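# Insert drive module in lit slot and latch it

## Task

Push the drive module fully home into the slot of the drive row that sits beneath the blue light, then push its latch handle downward until it clicks flat and locked. It only counts if the module and latch stay seated by themselves with nothing from the robot holding them; finish by releasing and moving the grippers away.

## Robot and tools

Robot: two Piper-style arms, left_arm and right_arm, each with six revolute joints and a parallel two-finger gripper. Bases in the scene frame: left_arm at (-0.030, +0.276, 0) m, yawed slightly (quat_wxyz +0.996, 0, 0, +0.086); right_arm at (-0.004, -0.267, 0) m (quat_wxyz +0.999, 0, 0, -0.034). Scene frame: origin on the table top midway between the arms, +x out over the table, +z up, left_arm on the +y side. The arm names do not refer to image sides.

execute_actions takes "actions", a list holding at most one item, plus optional "pictures" (boolean). An empty list sends nothing and returns the state with images. An action is {"rows": [...], "steps": n}: n control steps of 1/30 s each, n from 5 to 15 (15 if omitted). Each row is one step; with fewer rows than steps the final row repeats. A wait is {"steps": n} with no rows, n up to 300; it counts from the previous result, and your thinking time eats into it. A refused call sends nothing.

Every row has exactly 14 numbers, always both arms: left_arm waist, shoulder, elbow, forearm roll, wrist pitch, wrist roll, opening; then the same seven for right_arm. The six joint numbers are absolute target angles in radians (same as the Joint positions line), not offsets. Ranges: waist -2.618 to 2.618, shoulder 0.000 to 3.140, elbow -2.967 to 0.000, forearm roll -1.745 to 1.745, wrist pitch -1.220 to 1.220, wrist roll -2.094 to 2.094. A target more than 0.013 rad outside a range, and farther out than the current angle, gets the call refused; true ends may differ by up to 0.013 rad, and targets beyond them are clipped, possibly reported as "joint sent to its limit" (absence of that line proves nothing). Opening is a unitless command from -1 (closed) to +1 (fully open, 0.070 m between pads); closing fully takes about 1 s or more.

Motion limits: joint targets move at most 3 rad/s with 0.6 s acceleration, all joints of an arm synchronised; each step's target stays within 0.867 rad of the measured angle, and if it would shift the gripper more than 70 mm from where it is, it is scaled back. So large moves need several calls. Between calls the arms keep heading to the last row sent until they settle or a step is HELD. Each action's final 5 steps run after its result is returned, during your next reply.

Gripper geometry: fingers point along the gripper +z axis and close along its y axis. end_effector_position is the pinch point between the pads, about 5 mm short of the fingertips. Reported hand positions can be slightly off, worse at long reach.

Result lines: the state line gives each gripper's end_effector_position (m) and end_effector_quat_wxyz in the scene frame, left_arm | right_arm. Joint positions lists six angles per arm plus the pad gap in metres. grip_measured is the measured opening on the command scale (each gripper may read up to ~1 mm off). To hold something, command an opening below grip_measured: about 0.04 lower is firm, less is gentler; pad force caps near 20 N, but a quick close can squeeze harder. Joint torques are noisy drive outputs with offsets, not pure contact loads. "joint command not followed" means a clearance check altered or blocked some joint targets; HELD marks steps where your row was partly or wholly not sent. TORQUE FAULT: a joint hit its load limit (21.6 N m for waist, shoulder, elbow; 7.52 N m for the wrist joints, whose motors give only about 4 N m), freezing that arm for 10 s. MOTOR HOT warns from 65 °C; at 80 °C an OVER-TEMPERATURE FAULT drops the arm until it cools, so avoid long static loads.

Cameras: cam_high, cam_low, cam_left_wrist, cam_right_wrist, all 672x504, with given pinhole calibrations (small errors possible). zoom_image takes "camera" and "region" [x0, y0, x1, y1] in pixels from the top-left, at most 504x504, and magnifies that camera's latest image. show_instructions returns the scene's reference pictures. read_manual returns URDF licence text only. finished_scene takes "scene" (integer) and closes that scene irreversibly, reporting success; replying without any tool call also ends things.

Suggested order: look and zoom to find the blue light, the drive row slot and the module; grasp the module gently, align it with the slot and slide it straight in until seated; release; bring a gripper above the latch handle and press it down steadily until flat and locked; open and retreat both arms; confirm by image; then call finished_scene.

Avoid: dropping or knocking anything off the table, arms colliding or pressing on each other, slamming or shoving hard, fast hard grips, and parts left held only by the robot. Brief external tugs on held parts or pushes on loose ones may occur.

Each tool is called after ">>>" in YAML: its name, and indented under it one key for each argument.

## Session

>>> execute_actions:
  actions: []

Scene clock: 0.00 s of 6000.00 s.
left_arm: end_effector_position=(+0.1316, +0.6174, +0.2642) grip_measured=+1.00 end_effector_quat_wxyz=(+0.037, -0.153, +0.944, +0.289) | right_arm: end_effector_position=(+0.4785, +0.1560, +0.2392) grip_measured=+0.98 end_effector_quat_wxyz=(+0.565, -0.256, +0.768, +0.158)
Joint positions: left_arm=[ 0.747  1.526 -1.517  0.389  1.195  0.537  0.07 ] | right_arm=[ 0.847  2.135 -1.831 -1.044  0.204  1.043  0.069]
Joint torques (N m, as the arm reports them, + toward a larger angle): no reading
camera_calibration (this result's frames):
cam_left_wrist: T_world_to_cam=[[0.321944, -0.782276, -0.533289, 0.581963], [-0.763019, -0.547855, 0.343012, 0.340921], [-0.560495, 0.296479, -0.77327, 0.216053], [0, 0, 0, 1]] pos_world=[0.193865, 0.577976, 0.360482]
cam_right_wrist: T_world_to_cam=[[0.568121, -0.821203, 0.0535149, -0.157619], [-0.634627, -0.478588, -0.606797, 0.517822], [0.523915, 0.310773, -0.793053, 0.0152718], [0, 0, 0, 1]] pos_world=[0.410169, 0.11364, 0.334759]

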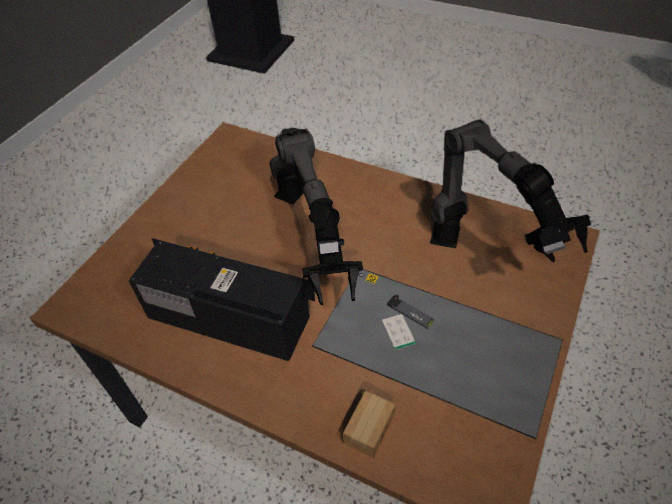

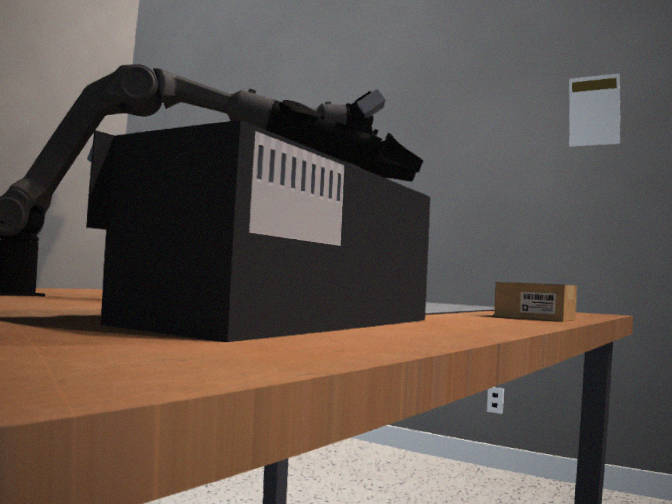

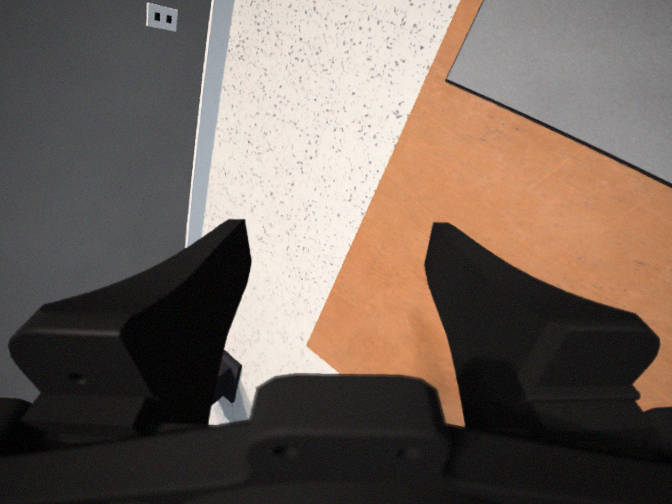

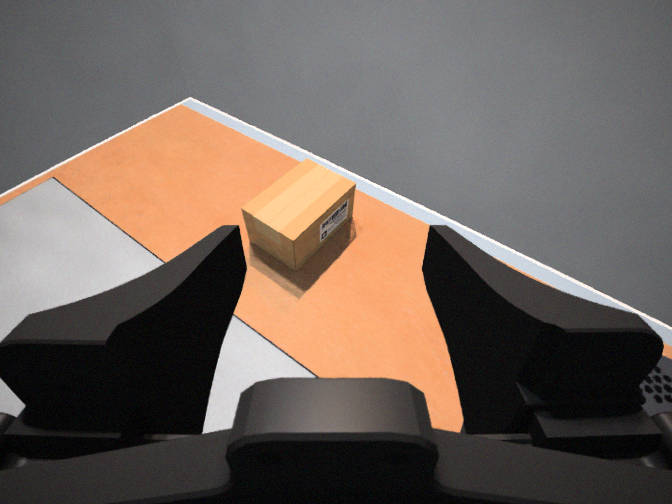

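>>> show_instructions:

>>> zoom_image:
  camera: "cam_high"
  region: [350, 270, 470, 360]

>>> zoom_image:
  camera: "cam_high"
  region: [120, 220, 320, 370]

Reference images for this scene: manual page 1, manual page 2, manual page 3, manual page 4, manual page 5, manual page 6.

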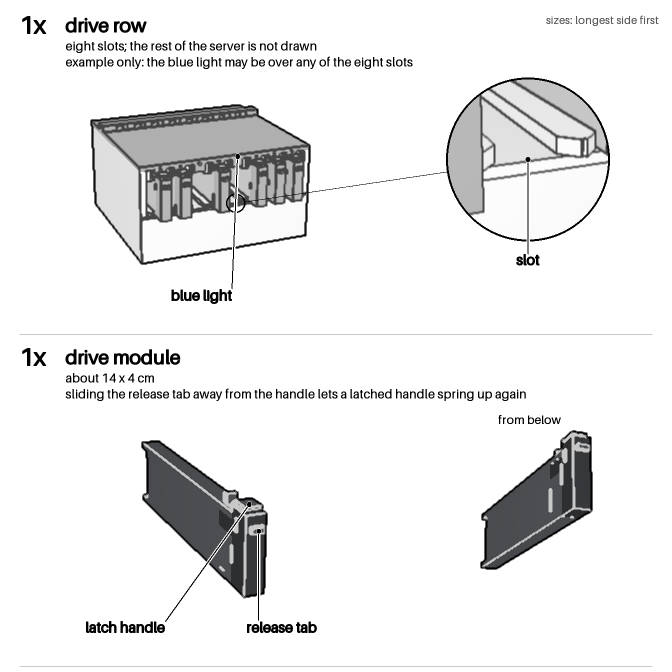

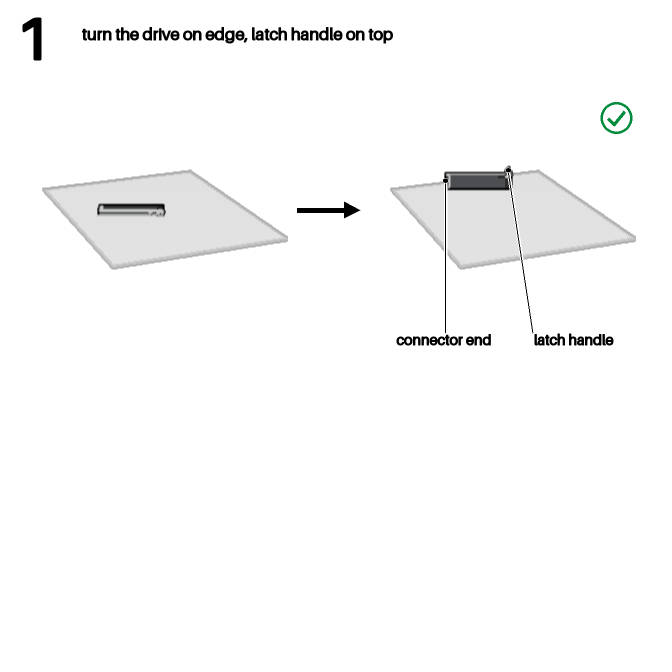

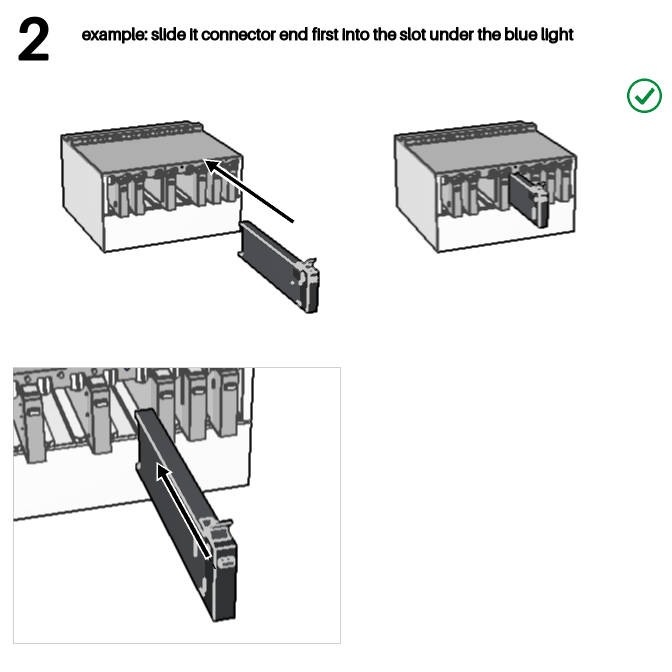

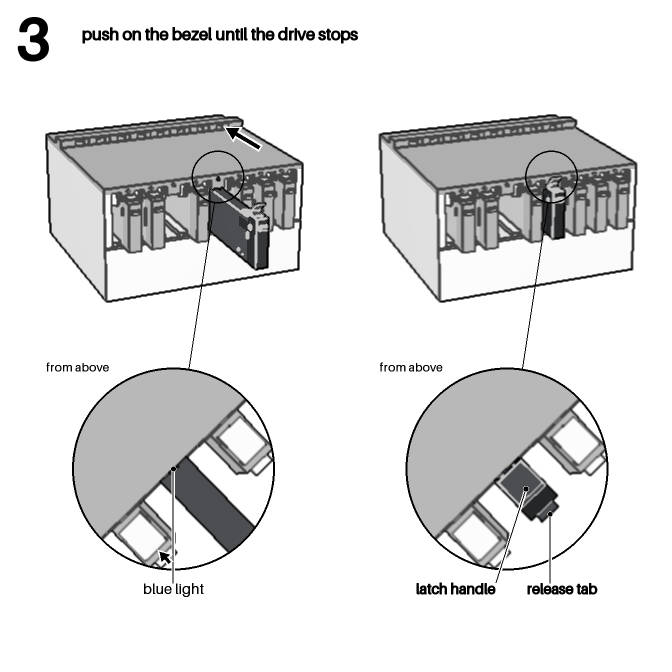

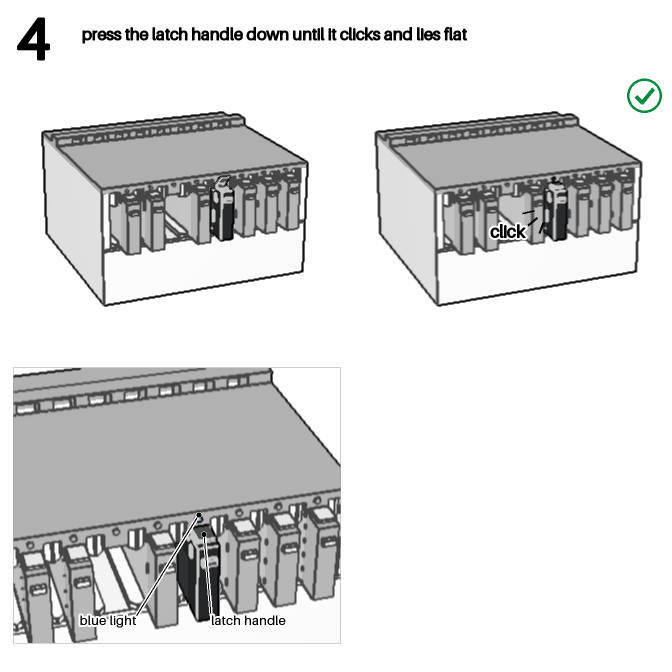

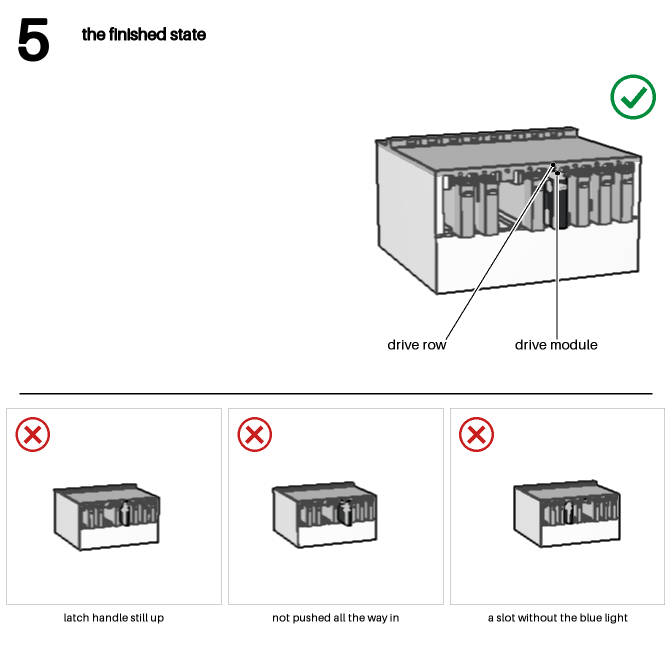

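Region (350, 270, 470, 360) of cam_high's 672x504 image, scaled by 4.200, with more detail than that image has; it fills the top 378 rows of this view, and the rest is white.

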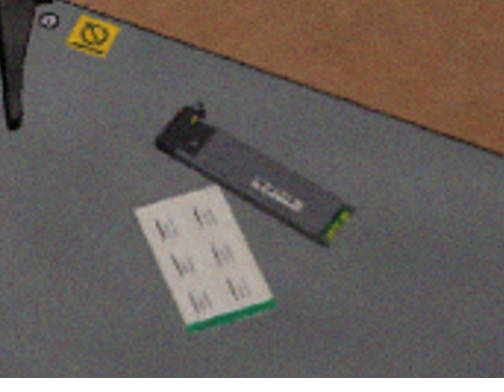

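Region (120, 220, 320, 370) of cam_high's 672x504 image, scaled by 2.520, with more detail than that image has; it fills the top 378 rows of this view, and the rest is white.

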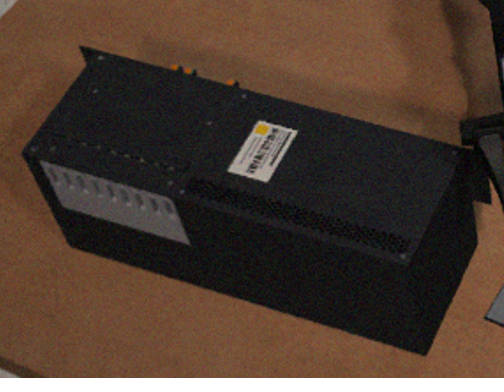

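>>> execute_actions:
  actions:
    - {"rows": [[-0.106,1.894,-1.4094,0,1.1734,-1.252,1, 0,1.3,-0.4,0,-0.81,0,1]], "steps": 15}

>>> execute_actions:
  actions:
    - {"steps": 35}
  pictures: true

Scene clock: 2.20 s of 6000.00 s.
left_arm: end_effector_position=(+0.2107, +0.5718, +0.2198) grip_measured=+1.00 end_effector_quat_wxyz=(+0.076, -0.164, +0.960, +0.214) | right_arm: end_effector_position=(+0.4984, +0.0679, +0.2824) grip_measured=+0.98 end_effector_quat_wxyz=(+0.593, -0.228, +0.751, +0.181)
Joint positions: left_arm=[ 0.555  1.608 -1.494  0.301  1.191  0.327  0.07 ] | right_arm=[ 0.653  1.946 -1.62  -0.831 -0.008  0.83   0.069]
Joint torques (N m, as the arm reports them, + toward a larger angle): left_arm=[-0.1  -3.6  -3.55  0.12 -0.56 -0.42] | right_arm=[ 0.19 -7.91 -3.23  0.21 -0.64 -0.22]
Steps of this call (steps 1 to 56: nothing new was sent; steps 57 to 66: the first 10 steps of this action). Readings (joint positions):
57: left_arm=[0.747 1.526 -1.517 0.389 1.195 0.537] | right_arm=[0.847 2.135 -1.831 -1.044 0.204 1.043]
58: left_arm=[0.744 1.527 -1.517 0.389 1.195 0.535] | right_arm=[0.845 2.133 -1.828 -1.041 0.201 1.040]
60: left_arm=[0.721 1.536 -1.515 0.379 1.195 0.510] | right_arm=[0.822 2.112 -1.803 -1.016 0.176 1.015]
64: left_arm=[0.613 1.583 -1.501 0.327 1.193 0.395] | right_arm=[0.712 2.005 -1.689 -0.901 0.062 0.900]
66: the state above

Scene clock: 3.37 s of 6000.00 s.
left_arm: end_effector_position=(+0.3347, +0.2997, +0.0799) grip_measured=+1.00 end_effector_quat_wxyz=(-0.000, -0.612, +0.791, +0.000) | right_arm: end_effector_position=(+0.3663, -0.2920, +0.2376) grip_measured=+0.98 end_effector_quat_wxyz=(+0.706, +0.024, +0.708, -0.024)
Joint positions: left_arm=[-0.106  1.894 -1.409  0.     1.173 -1.252  0.07 ] | right_arm=[-0.     1.299 -0.399  0.001 -0.811 -0.001  0.069]
Joint torques (N m, as the arm reports them, + toward a larger angle): left_arm=[ 0.11 -4.76 -3.18  0.01 -0.14  0.07] | right_arm=[ 0.35 -2.91 -4.19 -0.11 -0.73  0.03]
Kept back: nothing.
Steps of this call (steps 1 to 5: the last 5 steps of your previous action; steps 6 to 35: the robot went on to your last target). Readings (joint positions):
1: left_arm=[0.527 1.621 -1.490 0.288 1.191 0.291] | right_arm=[0.624 1.917 -1.583 -0.795 -0.044 0.794]
2: left_arm=[0.499 1.633 -1.486 0.275 1.190 0.255] | right_arm=[0.596 1.889 -1.546 -0.759 -0.078 0.758]
4: left_arm=[0.445 1.656 -1.479 0.251 1.188 0.179] | right_arm=[0.542 1.835 -1.470 -0.690 -0.144 0.690]
8: left_arm=[0.342 1.700 -1.466 0.204 1.186 0.014] | right_arm=[0.443 1.737 -1.306 -0.564 -0.266 0.563]
35: the state above
camera_calibration (this result's frames):
cam_left_wrist: T_world_to_cam=[[0.970887, -0.239536, -0.0000786568, -0.252648], [-0.195774, -0.793701, 0.575943, 0.250237], [-0.138022, -0.559161, -0.81749, 0.400154], [0, 0, 0, 1]] pos_world=[0.349513, 0.361846, 0.182979]
cam_right_wrist: T_world_to_cam=[[-0.0746693, -0.997198, 0.00444864, -0.265962], [-0.566708, 0.038763, -0.823006, 0.408853], [0.820528, -0.0639744, -0.568015, -0.0595672], [0, 0, 0, 1]] pos_world=[0.260718, -0.284876, 0.303837]

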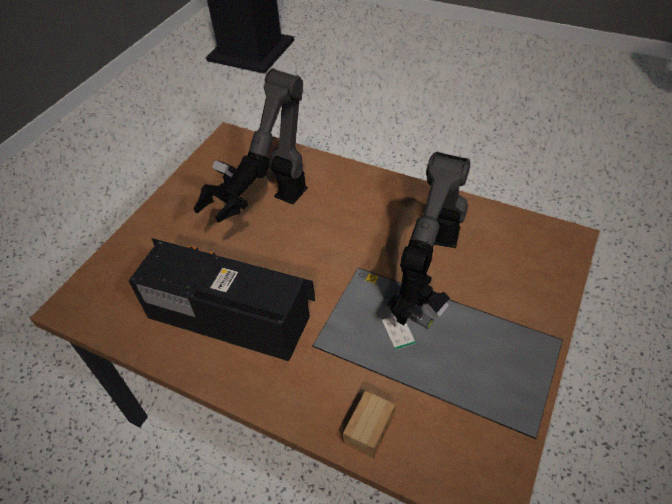

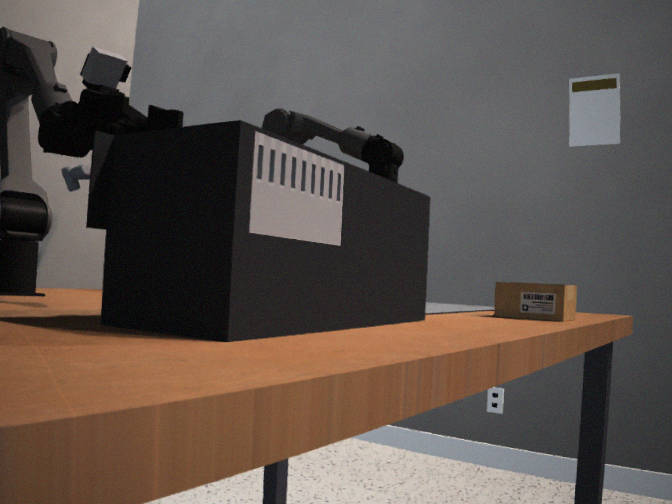

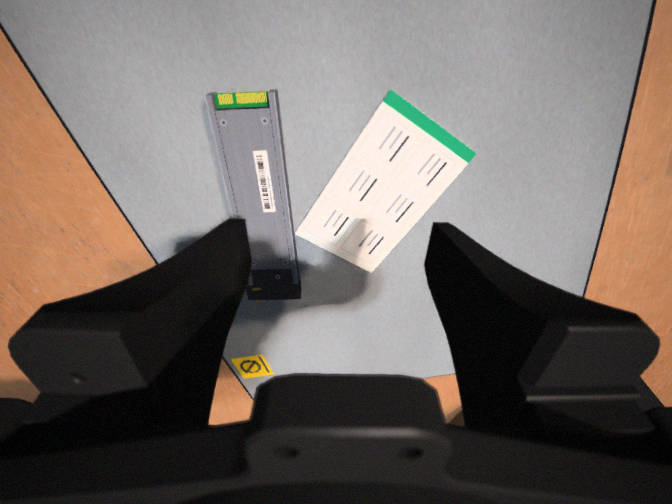

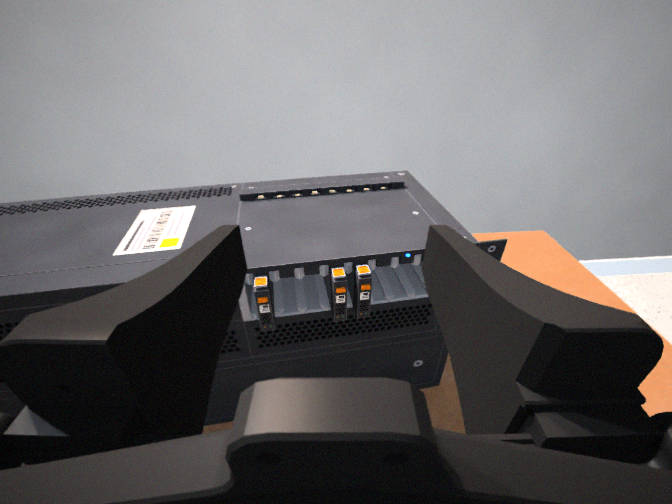

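>>> execute_actions:
  actions:
    - {"rows": [[-0.037,1.7895,-1.1688,0,1.0373,-1.251,1, 0,1.3,-0.4,0,-0.81,0,1]], "steps": 15}

>>> execute_actions:
  actions:
    - {"rows": [[-0.037,1.8821,-1.073,0,0.849,-1.251,1, 0,1.3,-0.4,0,-0.81,0,1]], "steps": 15}

>>> execute_actions:
  actions:
    - {"steps": 8}
  pictures: true

Scene clock: 4.10 s of 6000.00 s.
left_arm: end_effector_position=(+0.2991, +0.3168, +0.0625) grip_measured=+1.00 end_effector_quat_wxyz=(-0.002, -0.635, +0.773, +0.001) | right_arm: end_effector_position=(+0.3666, -0.2918, +0.2378) grip_measured=+0.98 end_effector_quat_wxyz=(+0.706, +0.024, +0.708, -0.024)
Joint positions: left_arm=[-0.048  1.808 -1.206 -0.     1.06  -1.251  0.07 ] | right_arm=[-0.     1.3   -0.4    0.    -0.81  -0.     0.069]
Joint torques (N m, as the arm reports them, + toward a larger angle): left_arm=[-0.21 -5.05 -4.33  0.03 -0.01  0.14] | right_arm=[ 0.45 -2.56 -4.37 -0.18 -0.68  0.05]
Steps of this call (steps 1 to 12: the robot went on to your last target; steps 13 to 22: the first 10 steps of this action). Readings (joint positions):
13: left_arm=[-0.106 1.894 -1.409 -0.000 1.173 -1.252] | right_arm=[-0.000 1.299 -0.400 0.000 -0.810 -0.000]
14: left_arm=[-0.105 1.893 -1.407 -0.000 1.171 -1.252] | right_arm=[-0.000 1.299 -0.400 0.000 -0.810 -0.000]
16: left_arm=[-0.098 1.884 -1.383 -0.000 1.157 -1.252] | right_arm=[-0.000 1.299 -0.400 0.000 -0.810 -0.000]
20: left_arm=[-0.065 1.833 -1.265 -0.000 1.091 -1.251] | right_arm=[-0.000 1.300 -0.400 0.000 -0.810 -0.000]
22: the state above

Scene clock: 4.60 s of 6000.00 s.
left_arm: end_effector_position=(+0.2921, +0.3196, +0.0119) grip_measured=+1.00 end_effector_quat_wxyz=(-0.001, -0.639, +0.769, +0.001) | right_arm: end_effector_position=(+0.3666, -0.2918, +0.2378) grip_measured=+0.98 end_effector_quat_wxyz=(+0.706, +0.024, +0.708, -0.024)
Joint positions: left_arm=[-0.037  1.877 -1.078 -0.     0.862 -1.251  0.07 ] | right_arm=[ 0.     1.3   -0.4    0.    -0.81  -0.     0.069]
Joint torques (N m, as the arm reports them, + toward a larger angle): left_arm=[-0.41 -5.17 -3.59  0.09  0.34  0.16] | right_arm=[ 0.47 -2.4  -4.35 -0.18 -0.68  0.05]
Steps of this call (steps 1 to 5: the last 5 steps of your previous action; steps 6 to 15: the first 10 steps of this action). Readings (joint positions):
6: left_arm=[-0.036 1.789 -1.167 -0.000 1.037 -1.251] | right_arm=[-0.000 1.300 -0.400 0.000 -0.810 -0.000]
7: left_arm=[-0.036 1.790 -1.167 -0.000 1.034 -1.251] | right_arm=[-0.000 1.300 -0.400 0.000 -0.810 -0.000]
9: left_arm=[-0.036 1.800 -1.157 -0.000 1.009 -1.251] | right_arm=[-0.000 1.300 -0.400 0.000 -0.810 -0.000]
13: left_arm=[-0.036 1.856 -1.100 -0.000 0.900 -1.251] | right_arm=[0.000 1.300 -0.400 0.000 -0.810 -0.000]
15: the state above

Scene clock: 4.87 s of 6000.00 s.
left_arm: end_effector_position=(+0.2921, +0.3195, +0.0083) grip_measured=+1.00 end_effector_quat_wxyz=(-0.001, -0.639, +0.769, +0.000) | right_arm: end_effector_position=(+0.3666, -0.2918, +0.2377) grip_measured=+0.98 end_effector_quat_wxyz=(+0.706, +0.024, +0.708, -0.024)
Joint positions: left_arm=[-0.037  1.884 -1.072 -0.     0.848 -1.251  0.07 ] | right_arm=[ 0.     1.3   -0.4   -0.    -0.81  -0.     0.069]
Joint torques (N m, as the arm reports them, + toward a larger angle): left_arm=[-0.55 -5.38 -3.55  0.05  0.35  0.13] | right_arm=[ 0.41 -2.48 -4.29 -0.2  -0.68  0.07]
Kept back: nothing.
Steps of this call (steps 1 to 5: the last 5 steps of your previous action; steps 6 to 8: the robot went on to your last target). Readings (joint positions):
1: left_arm=[-0.037 1.882 -1.073 -0.000 0.852 -1.251] | right_arm=[0.000 1.300 -0.400 0.000 -0.810 -0.000]
2: left_arm=[-0.037 1.884 -1.071 -0.000 0.848 -1.251] | right_arm=[0.000 1.300 -0.400 -0.000 -0.810 -0.000]
4: left_arm=[-0.037 1.884 -1.071 -0.000 0.848 -1.251] | right_arm=[0.000 1.300 -0.400 -0.000 -0.810 -0.000]
8: the state above
camera_calibration (this result's frames):
cam_left_wrist: T_world_to_cam=[[0.985018, -0.172445, -0.00164923, -0.232173], [-0.139978, -0.805077, 0.576418, 0.286153], [-0.100728, -0.567551, -0.817153, 0.3386], [0, 0, 0, 1]] pos_world=[0.302856, 0.382511, 0.111361]
cam_right_wrist: T_world_to_cam=[[-0.0738405, -0.997261, 0.00431847, -0.26601], [-0.566709, 0.038397, -0.823023, 0.409046], [0.820603, -0.0632198, -0.567991, -0.059558], [0, 0, 0, 1]] pos_world=[0.261041, -0.284752, 0.303975]

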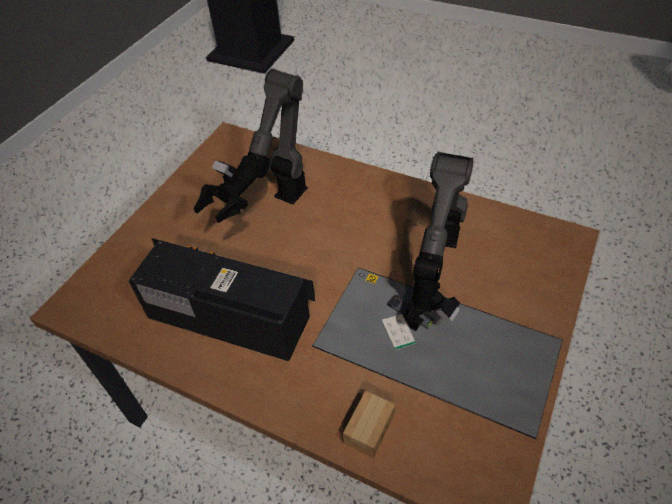

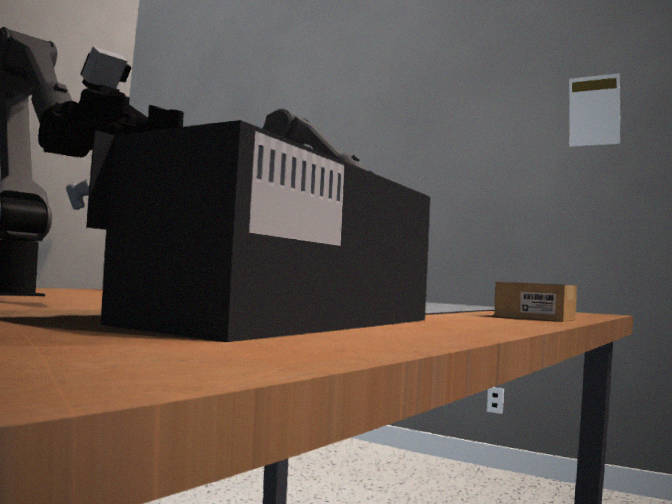

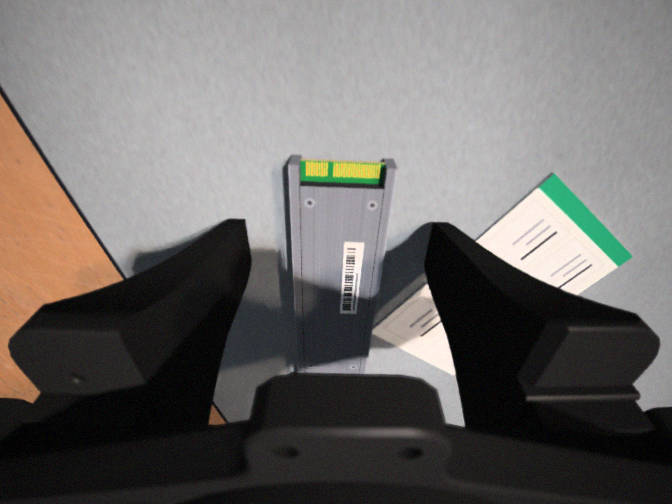

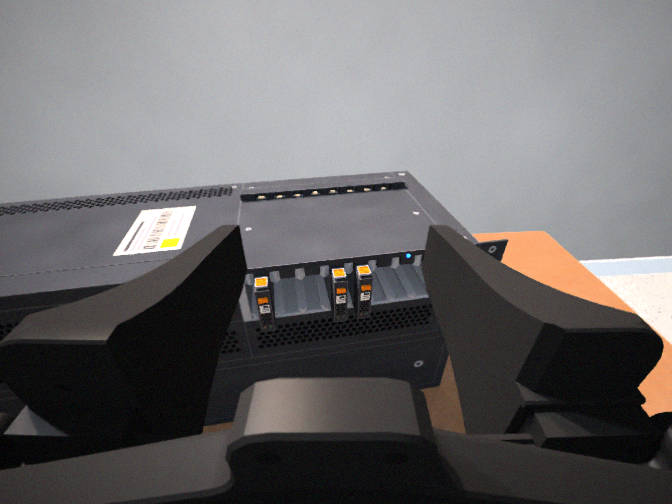

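>>> execute_actions:
  actions:
    - {"rows": [[-0.037,1.8821,-1.073,0,0.849,-1.251,-0.12, 0,1.3,-0.4,0,-0.81,0,1]], "steps": 15}

>>> execute_actions:
  actions:
    - {"steps": 10}

>>> execute_actions:
  actions:
    - {"rows": [[-0.037,1.4,-0.9,0,0.9,-1.251,-0.12, 0,1.3,-0.4,0,-0.81,0,1]], "steps": 15}

>>> execute_actions:
  actions:
    - {"rows": [[-1.422,1.5,-0.9,0,0.0,1.57,-0.12, 0,1.3,-0.4,0,-0.81,0,1]], "steps": 15}

>>> execute_actions:
  actions:
    - {"steps": 35}

>>> execute_actions:
  actions:
    - {"rows": [[-1.422,2.242,-1.003,0,-1.152,1.57,-0.12, 0,1.3,-0.4,0,-0.81,0,1]], "steps": 15}

>>> execute_actions:
  actions:
    - {"steps": 25}

>>> execute_actions:
  actions:
    - {"rows": [[-1.422,2.242,-1.003,0,-1.152,1.57,-0.12, 0.271,1.2775,-0.9771,0,1.21,-0.118,-0.15]], "steps": 15}

>>> execute_actions:
  actions:
    - {"steps": 35}
  pictures: true

Scene clock: 5.70 s of 6000.00 s.
left_arm: end_effector_position=(+0.2925, +0.3195, +0.0090) grip_measured=+0.37 end_effector_quat_wxyz=(-0.000, -0.639, +0.769, +0.000) | right_arm: end_effector_position=(+0.3667, -0.2918, +0.2377) grip_measured=+0.98 end_effector_quat_wxyz=(+0.706, +0.024, +0.708, -0.024)
Joint positions: left_arm=[-0.037  1.882 -1.073 -0.     0.849 -1.251  0.048] | right_arm=[ 0.     1.3   -0.4   -0.    -0.81   0.     0.069]
Joint torques (N m, as the arm reports them, + toward a larger angle): left_arm=[-0.37 -5.52 -3.36  0.09  0.34  0.08] | right_arm=[ 0.48 -2.56 -4.26 -0.18 -0.67  0.07]
Steps of this call (steps 1 to 15: the robot went on to your last target; steps 16 to 25: the first 10 steps of this action). Readings (joint positions):
16: left_arm=[-0.037 1.882 -1.073 -0.000 0.849 -1.251] | right_arm=[0.000 1.300 -0.400 -0.000 -0.810 0.000]
17: left_arm=[-0.037 1.882 -1.073 -0.000 0.849 -1.251] | right_arm=[0.000 1.300 -0.400 -0.000 -0.810 0.000]
19: left_arm=[-0.037 1.882 -1.073 -0.000 0.849 -1.251] | right_arm=[0.000 1.300 -0.400 -0.000 -0.810 0.000]
23: left_arm=[-0.037 1.882 -1.073 -0.000 0.849 -1.251] | right_arm=[0.000 1.300 -0.400 -0.000 -0.810 0.000]
25: the state above

Scene clock: 6.03 s of 6000.00 s.
left_arm: end_effector_position=(+0.2924, +0.3195, +0.0090) grip_measured=-0.03 end_effector_quat_wxyz=(-0.000, -0.639, +0.769, +0.000) | right_arm: end_effector_position=(+0.3667, -0.2918, +0.2377) grip_measured=+0.98 end_effector_quat_wxyz=(+0.706, +0.024, +0.708, -0.024)
Joint positions: left_arm=[-0.037  1.882 -1.073  0.     0.849 -1.251  0.034] | right_arm=[ 0.     1.3   -0.4   -0.    -0.81   0.     0.069]
Joint torques (N m, as the arm reports them, + toward a larger angle): left_arm=[-0.43 -5.5  -3.48  0.07  0.23  0.11] | right_arm=[ 0.38 -2.43 -4.19 -0.19 -0.66  0.06]
Kept back: nothing.
Steps of this call (steps 1 to 5: the last 5 steps of your previous action; steps 6 to 10: the robot went on to your last target). Readings (joint positions):
1: left_arm=[-0.037 1.882 -1.073 -0.000 0.849 -1.251] | right_arm=[0.000 1.300 -0.400 -0.000 -0.810 0.000]
2: left_arm=[-0.037 1.882 -1.073 -0.000 0.849 -1.251] | right_arm=[0.000 1.300 -0.400 -0.000 -0.810 0.000]
4: left_arm=[-0.037 1.882 -1.073 -0.000 0.849 -1.251] | right_arm=[0.000 1.300 -0.400 -0.000 -0.810 0.000]
8: left_arm=[-0.037 1.882 -1.073 0.000 0.849 -1.251] | right_arm=[0.000 1.300 -0.400 -0.000 -0.810 0.000]
10: the state above

Scene clock: 6.37 s of 6000.00 s.
left_arm: end_effector_position=(+0.2775, +0.3175, +0.0655) grip_measured=-0.03 end_effector_quat_wxyz=(+0.055, -0.638, +0.768, -0.034) | right_arm: end_effector_position=(+0.3667, -0.2918, +0.2377) grip_measured=+0.98 end_effector_quat_wxyz=(+0.706, +0.024, +0.708, -0.024)
Joint positions: left_arm=[-0.037  1.644 -0.989  0.     0.874 -1.251  0.034] | right_arm=[ 0.     1.3   -0.4   -0.    -0.81   0.     0.069]
Joint torques (N m, as the arm reports them, + toward a larger angle): left_arm=[-0.47 -6.14 -2.52  0.09  0.36  0.12] | right_arm=[ 0.35 -2.45 -4.32 -0.19 -0.67  0.07]
Steps of this call (steps 1 to 10: the first 10 steps of this action). Readings (joint positions):
1: left_arm=[-0.037 1.882 -1.073 0.000 0.849 -1.251] | right_arm=[0.000 1.300 -0.400 -0.000 -0.810 0.000]
2: left_arm=[-0.037 1.879 -1.072 0.000 0.849 -1.251] | right_arm=[0.000 1.300 -0.400 -0.000 -0.810 0.000]
4: left_arm=[-0.037 1.855 -1.064 0.000 0.851 -1.251] | right_arm=[0.000 1.300 -0.400 -0.000 -0.810 0.000]
8: left_arm=[-0.037 1.737 -1.022 0.000 0.864 -1.251] | right_arm=[0.000 1.300 -0.400 -0.000 -0.810 0.000]
10: the state above

Scene clock: 6.87 s of 6000.00 s.
left_arm: end_effector_position=(+0.2957, +0.2475, +0.1255) grip_measured=-0.03 end_effector_quat_wxyz=(+0.188, -0.443, +0.869, -0.117) | right_arm: end_effector_position=(+0.3667, -0.2918, +0.2377) grip_measured=+0.98 end_effector_quat_wxyz=(+0.706, +0.024, +0.708, -0.024)
Joint positions: left_arm=[-0.258  1.413 -0.905  0.     0.703 -1.029  0.034] | right_arm=[ 0.     1.3   -0.4   -0.    -0.81   0.     0.069]
Joint torques (N m, as the arm reports them, + toward a larger angle): left_arm=[-0.26 -2.34 -3.26 -0.05 -0.51  0.09] | right_arm=[ 0.46 -2.53 -4.29 -0.17 -0.69  0.09]
Steps of this call (steps 1 to 5: the last 5 steps of your previous action; steps 6 to 15: the first 10 steps of this action). Readings (joint positions):
6: left_arm=[-0.037 1.427 -0.911 0.000 0.897 -1.251] | right_arm=[0.000 1.300 -0.400 -0.000 -0.810 0.000]
7: left_arm=[-0.040 1.412 -0.905 0.000 0.898 -1.248] | right_arm=[0.000 1.300 -0.400 -0.000 -0.810 0.000]
9: left_arm=[-0.064 1.398 -0.905 0.000 0.881 -1.224] | right_arm=[0.000 1.300 -0.400 -0.000 -0.810 0.000]
13: left_arm=[-0.180 1.405 -0.905 0.000 0.775 -1.107] | right_arm=[0.000 1.300 -0.400 -0.000 -0.810 0.000]
15: the state above

Scene clock: 8.03 s of 6000.00 s.
left_arm: end_effector_position=(+0.1589, -0.1126, +0.1847) grip_measured=-0.03 end_effector_quat_wxyz=(+0.467, +0.700, +0.532, -0.093) | right_arm: end_effector_position=(+0.3667, -0.2918, +0.2377) grip_measured=+0.98 end_effector_quat_wxyz=(+0.706, +0.024, +0.708, -0.024)
Joint positions: left_arm=[-1.289  1.491 -0.901  0.     0.075  0.724  0.034] | right_arm=[ 0.     1.3   -0.4   -0.    -0.81   0.     0.069]
Joint torques (N m, as the arm reports them, + toward a larger angle): left_arm=[-0.05 -2.96 -3.57 -0.17 -1.46  0.44] | right_arm=[ 0.23 -2.52 -4.34 -0.19 -0.66  0.06]
Kept back: nothing.
Steps of this call (steps 1 to 5: the last 5 steps of your previous action; steps 6 to 35: the robot went on to your last target). Readings (joint positions):
1: left_arm=[-0.296 1.417 -0.905 0.000 0.671 -0.991] | right_arm=[0.000 1.300 -0.400 -0.000 -0.810 0.000]
2: left_arm=[-0.334 1.421 -0.905 0.000 0.641 -0.953] | right_arm=[0.000 1.300 -0.400 -0.000 -0.810 0.000]
4: left_arm=[-0.410 1.428 -0.904 0.000 0.584 -0.878] | right_arm=[0.000 1.300 -0.400 -0.000 -0.810 0.000]
8: left_arm=[-0.559 1.440 -0.904 0.000 0.487 -0.729] | right_arm=[0.000 1.300 -0.400 -0.000 -0.810 0.000]
35: the state above

Scene clock: 8.37 s of 6000.00 s.
left_arm: end_effector_position=(+0.1495, -0.1743, +0.1623) grip_measured=-0.03 end_effector_quat_wxyz=(+0.534, +0.810, +0.238, +0.051) | right_arm: end_effector_position=(+0.3667, -0.2918, +0.2377) grip_measured=+0.98 end_effector_quat_wxyz=(+0.706, +0.024, +0.708, -0.024)
Joint positions: left_arm=[-1.362  1.703 -0.932  0.    -0.246  1.379  0.034] | right_arm=[ 0.     1.3   -0.4   -0.    -0.81   0.     0.069]
Joint torques (N m, as the arm reports them, + toward a larger angle): left_arm=[-0.27 -3.23 -4.05 -0.18 -1.96 -0.31] | right_arm=[ 0.38 -2.42 -4.26 -0.2  -0.68  0.07]
Steps of this call (steps 1 to 10: the first 10 steps of this action). Readings (joint positions):
1: left_arm=[-1.305 1.492 -0.900 0.000 0.066 0.814] | right_arm=[0.000 1.300 -0.400 -0.000 -0.810 0.000]
2: left_arm=[-1.317 1.495 -0.901 0.000 0.055 0.901] | right_arm=[0.000 1.300 -0.400 -0.000 -0.810 0.000]
4: left_arm=[-1.333 1.518 -0.904 0.000 0.014 1.055] | right_arm=[0.000 1.300 -0.400 -0.000 -0.810 0.000]
8: left_arm=[-1.354 1.624 -0.921 0.000 -0.137 1.293] | right_arm=[0.000 1.300 -0.400 -0.000 -0.810 0.000]
10: the state above

Scene clock: 9.20 s of 6000.00 s.
left_arm: end_effector_position=(+0.1430, -0.2461, +0.0998) grip_measured=-0.03 end_effector_quat_wxyz=(+0.698, +0.698, +0.113, +0.113) | right_arm: end_effector_position=(+0.3667, -0.2918, +0.2377) grip_measured=+0.98 end_effector_quat_wxyz=(+0.706, +0.024, +0.708, -0.024)
Joint positions: left_arm=[-1.422  2.242 -1.003 -0.    -1.152  1.57   0.034] | right_arm=[ 0.     1.3   -0.4   -0.    -0.81   0.     0.069]
Joint torques (N m, as the arm reports them, + toward a larger angle): left_arm=[-0.27 -6.78 -3.23 -0.13 -1.33  0.06] | right_arm=[ 0.4  -2.42 -4.31 -0.17 -0.69  0.03]
Kept back: nothing.
Steps of this call (steps 1 to 5: the last 5 steps of your previous action; steps 6 to 25: the robot went on to your last target). Readings (joint positions):
1: left_arm=[-1.367 1.746 -0.937 0.000 -0.308 1.414] | right_arm=[0.000 1.300 -0.400 -0.000 -0.810 0.000]
2: left_arm=[-1.372 1.790 -0.943 0.000 -0.375 1.443] | right_arm=[0.000 1.300 -0.400 -0.000 -0.810 0.000]
4: left_arm=[-1.382 1.881 -0.955 -0.000 -0.526 1.485] | right_arm=[0.000 1.300 -0.400 -0.000 -0.810 0.000]
8: left_arm=[-1.401 2.050 -0.977 -0.000 -0.818 1.530] | right_arm=[0.000 1.300 -0.400 -0.000 -0.810 0.000]
25: the state above

Scene clock: 9.53 s of 6000.00 s.
left_arm: end_effector_position=(+0.1430, -0.2461, +0.0998) grip_measured=-0.03 end_effector_quat_wxyz=(+0.698, +0.698, +0.113, +0.113) | right_arm: end_effector_position=(+0.3897, -0.2646, +0.2518) grip_measured=+0.35 end_effector_quat_wxyz=(+0.677, -0.013, +0.736, -0.009)
Joint positions: left_arm=[-1.422  2.242 -1.003 -0.    -1.152  1.57   0.034] | right_arm=[ 0.073  1.296 -0.555 -0.    -0.571 -0.031  0.047]
Joint torques (N m, as the arm reports them, + toward a larger angle): left_arm=[-0.27 -7.08 -3.18 -0.14 -1.27  0.12] | right_arm=[ 0.92 -4.1  -5.3  -0.2  -0.34 -0.2 ]
Steps of this call (steps 1 to 10: the first 10 steps of this action). Readings (joint positions):
1: left_arm=[-1.422 2.242 -1.003 -0.000 -1.152 1.570] | right_arm=[0.000 1.300 -0.400 -0.000 -0.810 0.000]
2: left_arm=[-1.422 2.242 -1.003 -0.000 -1.152 1.570] | right_arm=[0.001 1.300 -0.402 -0.000 -0.807 0.000]
4: left_arm=[-1.422 2.242 -1.003 -0.000 -1.152 1.570] | right_arm=[0.009 1.300 -0.418 -0.000 -0.782 -0.002]
8: left_arm=[-1.422 2.242 -1.003 -0.000 -1.152 1.570] | right_arm=[0.045 1.299 -0.496 -0.000 -0.663 -0.019]
10: the state above

Scene clock: 10.70 s of 6000.00 s.
left_arm: end_effector_position=(+0.1430, -0.2461, +0.1000) grip_measured=-0.03 end_effector_quat_wxyz=(+0.698, +0.698, +0.113, +0.113) | right_arm: end_effector_position=(+0.2283, -0.2187, +0.1536) grip_measured=-0.15 end_effector_quat_wxyz=(+0.074, -0.160, +0.984, +0.003)
Joint positions: left_arm=[-1.422  2.242 -1.003 -0.    -1.152  1.57   0.034] | right_arm=[ 0.271  1.277 -0.977 -0.     1.21  -0.118  0.03 ]
Joint torques (N m, as the arm reports them, + toward a larger angle): left_arm=[-0.12 -7.18 -2.89 -0.12 -1.3   0.1 ] | right_arm=[ 0.34 -3.65 -4.36 -0.13 -0.19 -0.17]
Kept back: nothing.
Steps of this call (steps 1 to 5: the last 5 steps of your previous action; steps 6 to 35: the robot went on to your last target). Readings (joint positions):
1: left_arm=[-1.422 2.242 -1.003 -0.000 -1.152 1.570] | right_arm=[0.089 1.295 -0.589 -0.000 -0.517 -0.038]
2: left_arm=[-1.422 2.242 -1.003 -0.000 -1.152 1.570] | right_arm=[0.106 1.293 -0.626 -0.000 -0.457 -0.045]
4: left_arm=[-1.422 2.242 -1.003 -0.000 -1.152 1.570] | right_arm=[0.141 1.289 -0.702 -0.000 -0.321 -0.061]
8: left_arm=[-1.422 2.242 -1.003 -0.000 -1.152 1.570] | right_arm=[0.194 1.284 -0.815 -0.000 -0.007 -0.084]
35: the state above
camera_calibration (this result's frames):
cam_left_wrist: T_world_to_cam=[[-0.011333, -0.00401132, -0.999928, 0.101099], [0.594045, 0.80437, -0.00995963, 0.106885], [0.804352, -0.594115, -0.00673304, -0.13953], [0, 0, 0, 1]] pos_world=[0.0498824, -0.168467, 0.101217]
cam_right_wrist: T_world_to_cam=[[0.317885, -0.947815, 0.0243909, -0.284701], [-0.85513, -0.275499, 0.43915, 0.0619401], [-0.409514, -0.160457, -0.898083, 0.321048], [0, 0, 0, 1]] pos_world=[0.274943, -0.201265, 0.268071]

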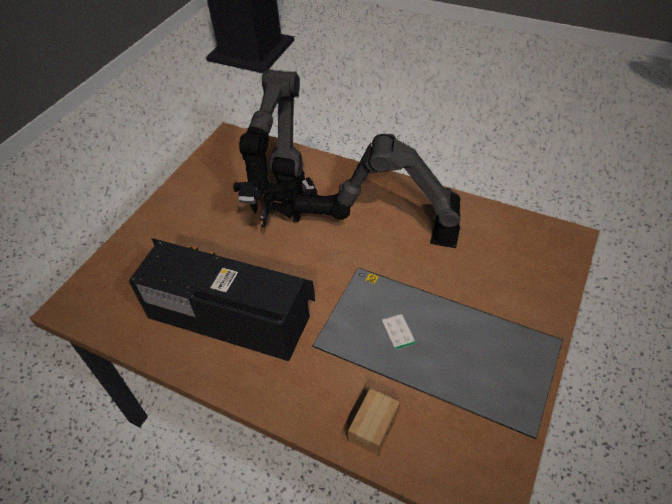

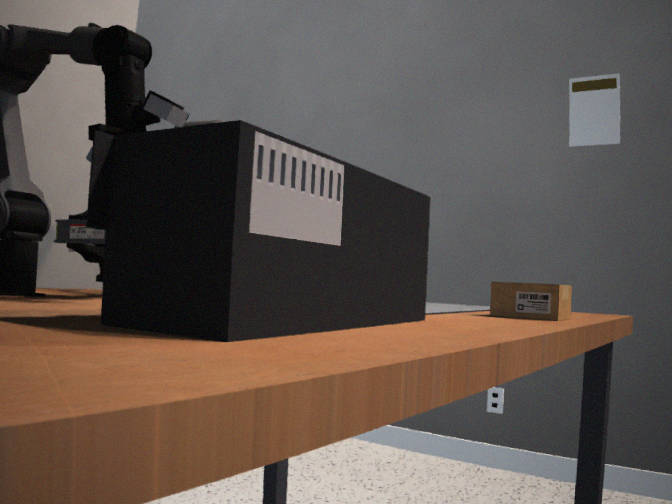

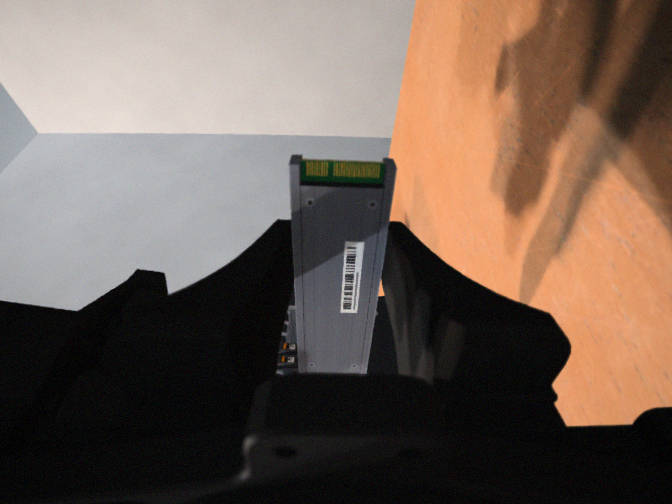

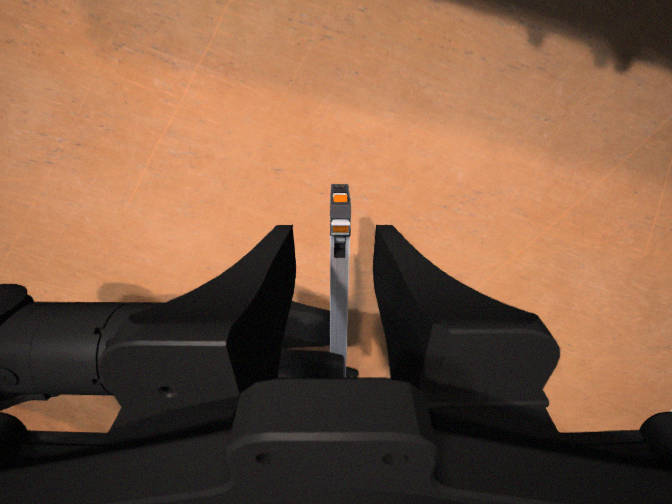

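>>> execute_actions:
  actions:
    - {"rows": [[-1.422,2.242,-1.003,0,-1.152,1.57,-0.12, 0.259,1.3357,-0.8633,0,1.1856,-0.13,-0.15]], "steps": 15}

>>> execute_actions:
  actions:
    - {"steps": 6}
  pictures: true

Scene clock: 11.30 s of 6000.00 s.
left_arm: end_effector_position=(+0.1430, -0.2461, +0.1000) grip_measured=-0.03 end_effector_quat_wxyz=(+0.698, +0.698, +0.113, +0.113) | right_arm: end_effector_position=(+0.2031, -0.2265, +0.1098) grip_measured=-0.15 end_effector_quat_wxyz=(-0.003, -0.160, +0.987, -0.000)
Joint positions: left_arm=[-1.422  2.242 -1.003 -0.    -1.152  1.57   0.034] | right_arm=[ 0.259  1.338 -0.86  -0.     1.186 -0.13   0.03 ]
Joint torques (N m, as the arm reports them, + toward a larger angle): left_arm=[ 0.03 -7.17 -2.82 -0.11 -1.29  0.1 ] | right_arm=[-0.82 -3.66 -4.37 -0.09 -0.06 -0.12]
Steps of this call (steps 1 to 8: the robot went on to your last target; steps 9 to 18: the first 10 steps of this action). Readings (joint positions):
9: left_arm=[-1.422 2.242 -1.003 -0.000 -1.152 1.570] | right_arm=[0.271 1.277 -0.977 -0.000 1.209 -0.118]
10: left_arm=[-1.422 2.242 -1.003 -0.000 -1.152 1.570] | right_arm=[0.271 1.278 -0.976 -0.000 1.209 -0.118]
12: left_arm=[-1.422 2.242 -1.003 -0.000 -1.152 1.570] | right_arm=[0.269 1.288 -0.953 -0.000 1.204 -0.121]
16: left_arm=[-1.422 2.242 -1.003 -0.000 -1.152 1.570] | right_arm=[0.260 1.332 -0.869 -0.000 1.188 -0.129]
18: the state above

Scene clock: 11.50 s of 6000.00 s.
left_arm: end_effector_position=(+0.1430, -0.2461, +0.1000) grip_measured=-0.03 end_effector_quat_wxyz=(+0.698, +0.698, +0.113, +0.113) | right_arm: end_effector_position=(+0.2038, -0.2263, +0.1105) grip_measured=-0.15 end_effector_quat_wxyz=(-0.001, -0.160, +0.987, -0.000)
Joint positions: left_arm=[-1.422  2.242 -1.003 -0.    -1.152  1.57   0.034] | right_arm=[ 0.259  1.337 -0.862 -0.     1.186 -0.13   0.03 ]
Joint torques (N m, as the arm reports them, + toward a larger angle): left_arm=[ 0.   -7.15 -2.9  -0.11 -1.3   0.1 ] | right_arm=[-1.02 -3.88 -4.25 -0.09 -0.05 -0.09]
Kept back: nothing.
Steps of this call (steps 1 to 5: the last 5 steps of your previous action; step 6: the robot went on to your last target). Readings (joint positions):
1: left_arm=[-1.422 2.242 -1.003 -0.000 -1.152 1.570] | right_arm=[0.259 1.338 -0.861 -0.000 1.186 -0.130]
2: left_arm=[-1.422 2.242 -1.003 -0.000 -1.152 1.570] | right_arm=[0.259 1.338 -0.861 -0.000 1.186 -0.130]
4: left_arm=[-1.422 2.242 -1.003 -0.000 -1.152 1.570] | right_arm=[0.259 1.337 -0.862 -0.000 1.186 -0.130]
6: the state above
camera_calibration (this result's frames):
cam_left_wrist: T_world_to_cam=[[-0.0113324, -0.00401198, -0.999928, 0.1011], [0.594046, 0.80437, -0.00995977, 0.106885], [0.804352, -0.594115, -0.0067321, -0.13953], [0, 0, 0, 1]] pos_world=[0.0498824, -0.168467, 0.101218]
cam_right_wrist: T_world_to_cam=[[0.320509, -0.947225, 0.00621565, -0.281476], [-0.781013, -0.260544, 0.567569, 0.0318868], [-0.535997, -0.186766, -0.823302, 0.282657], [0, 0, 0, 1]] pos_world=[0.266623, -0.205523, 0.216363]

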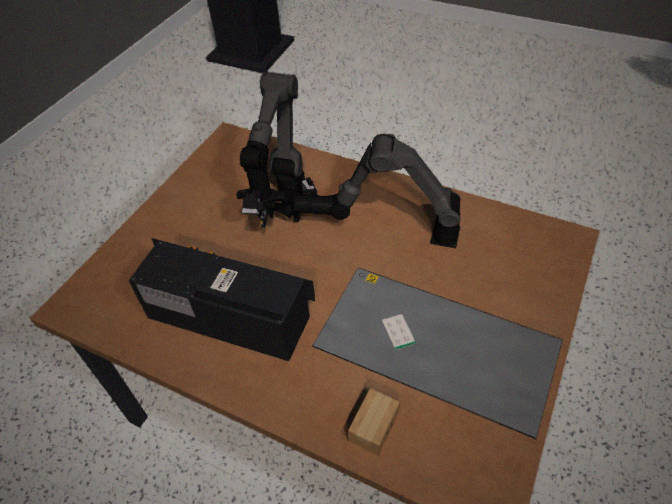

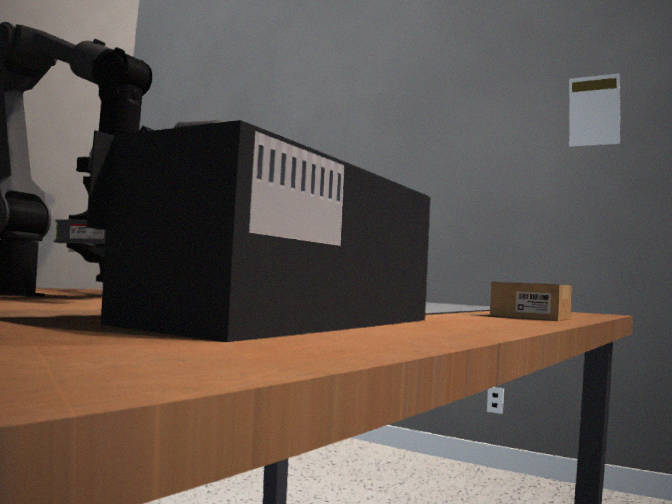

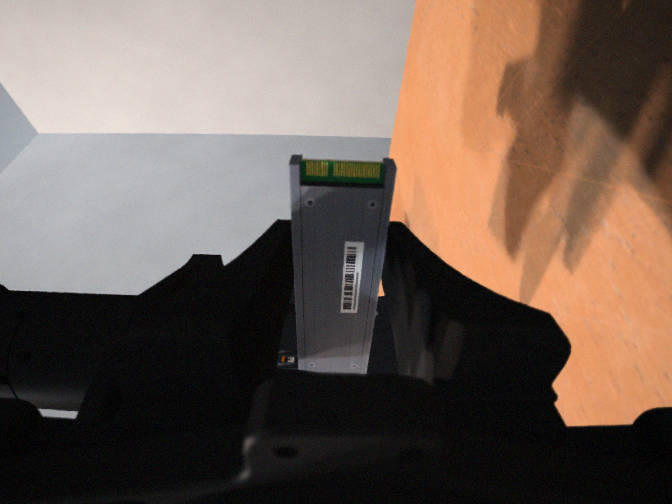

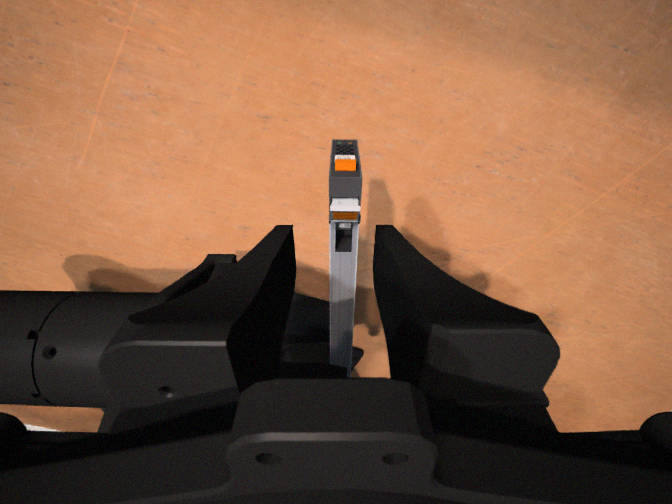

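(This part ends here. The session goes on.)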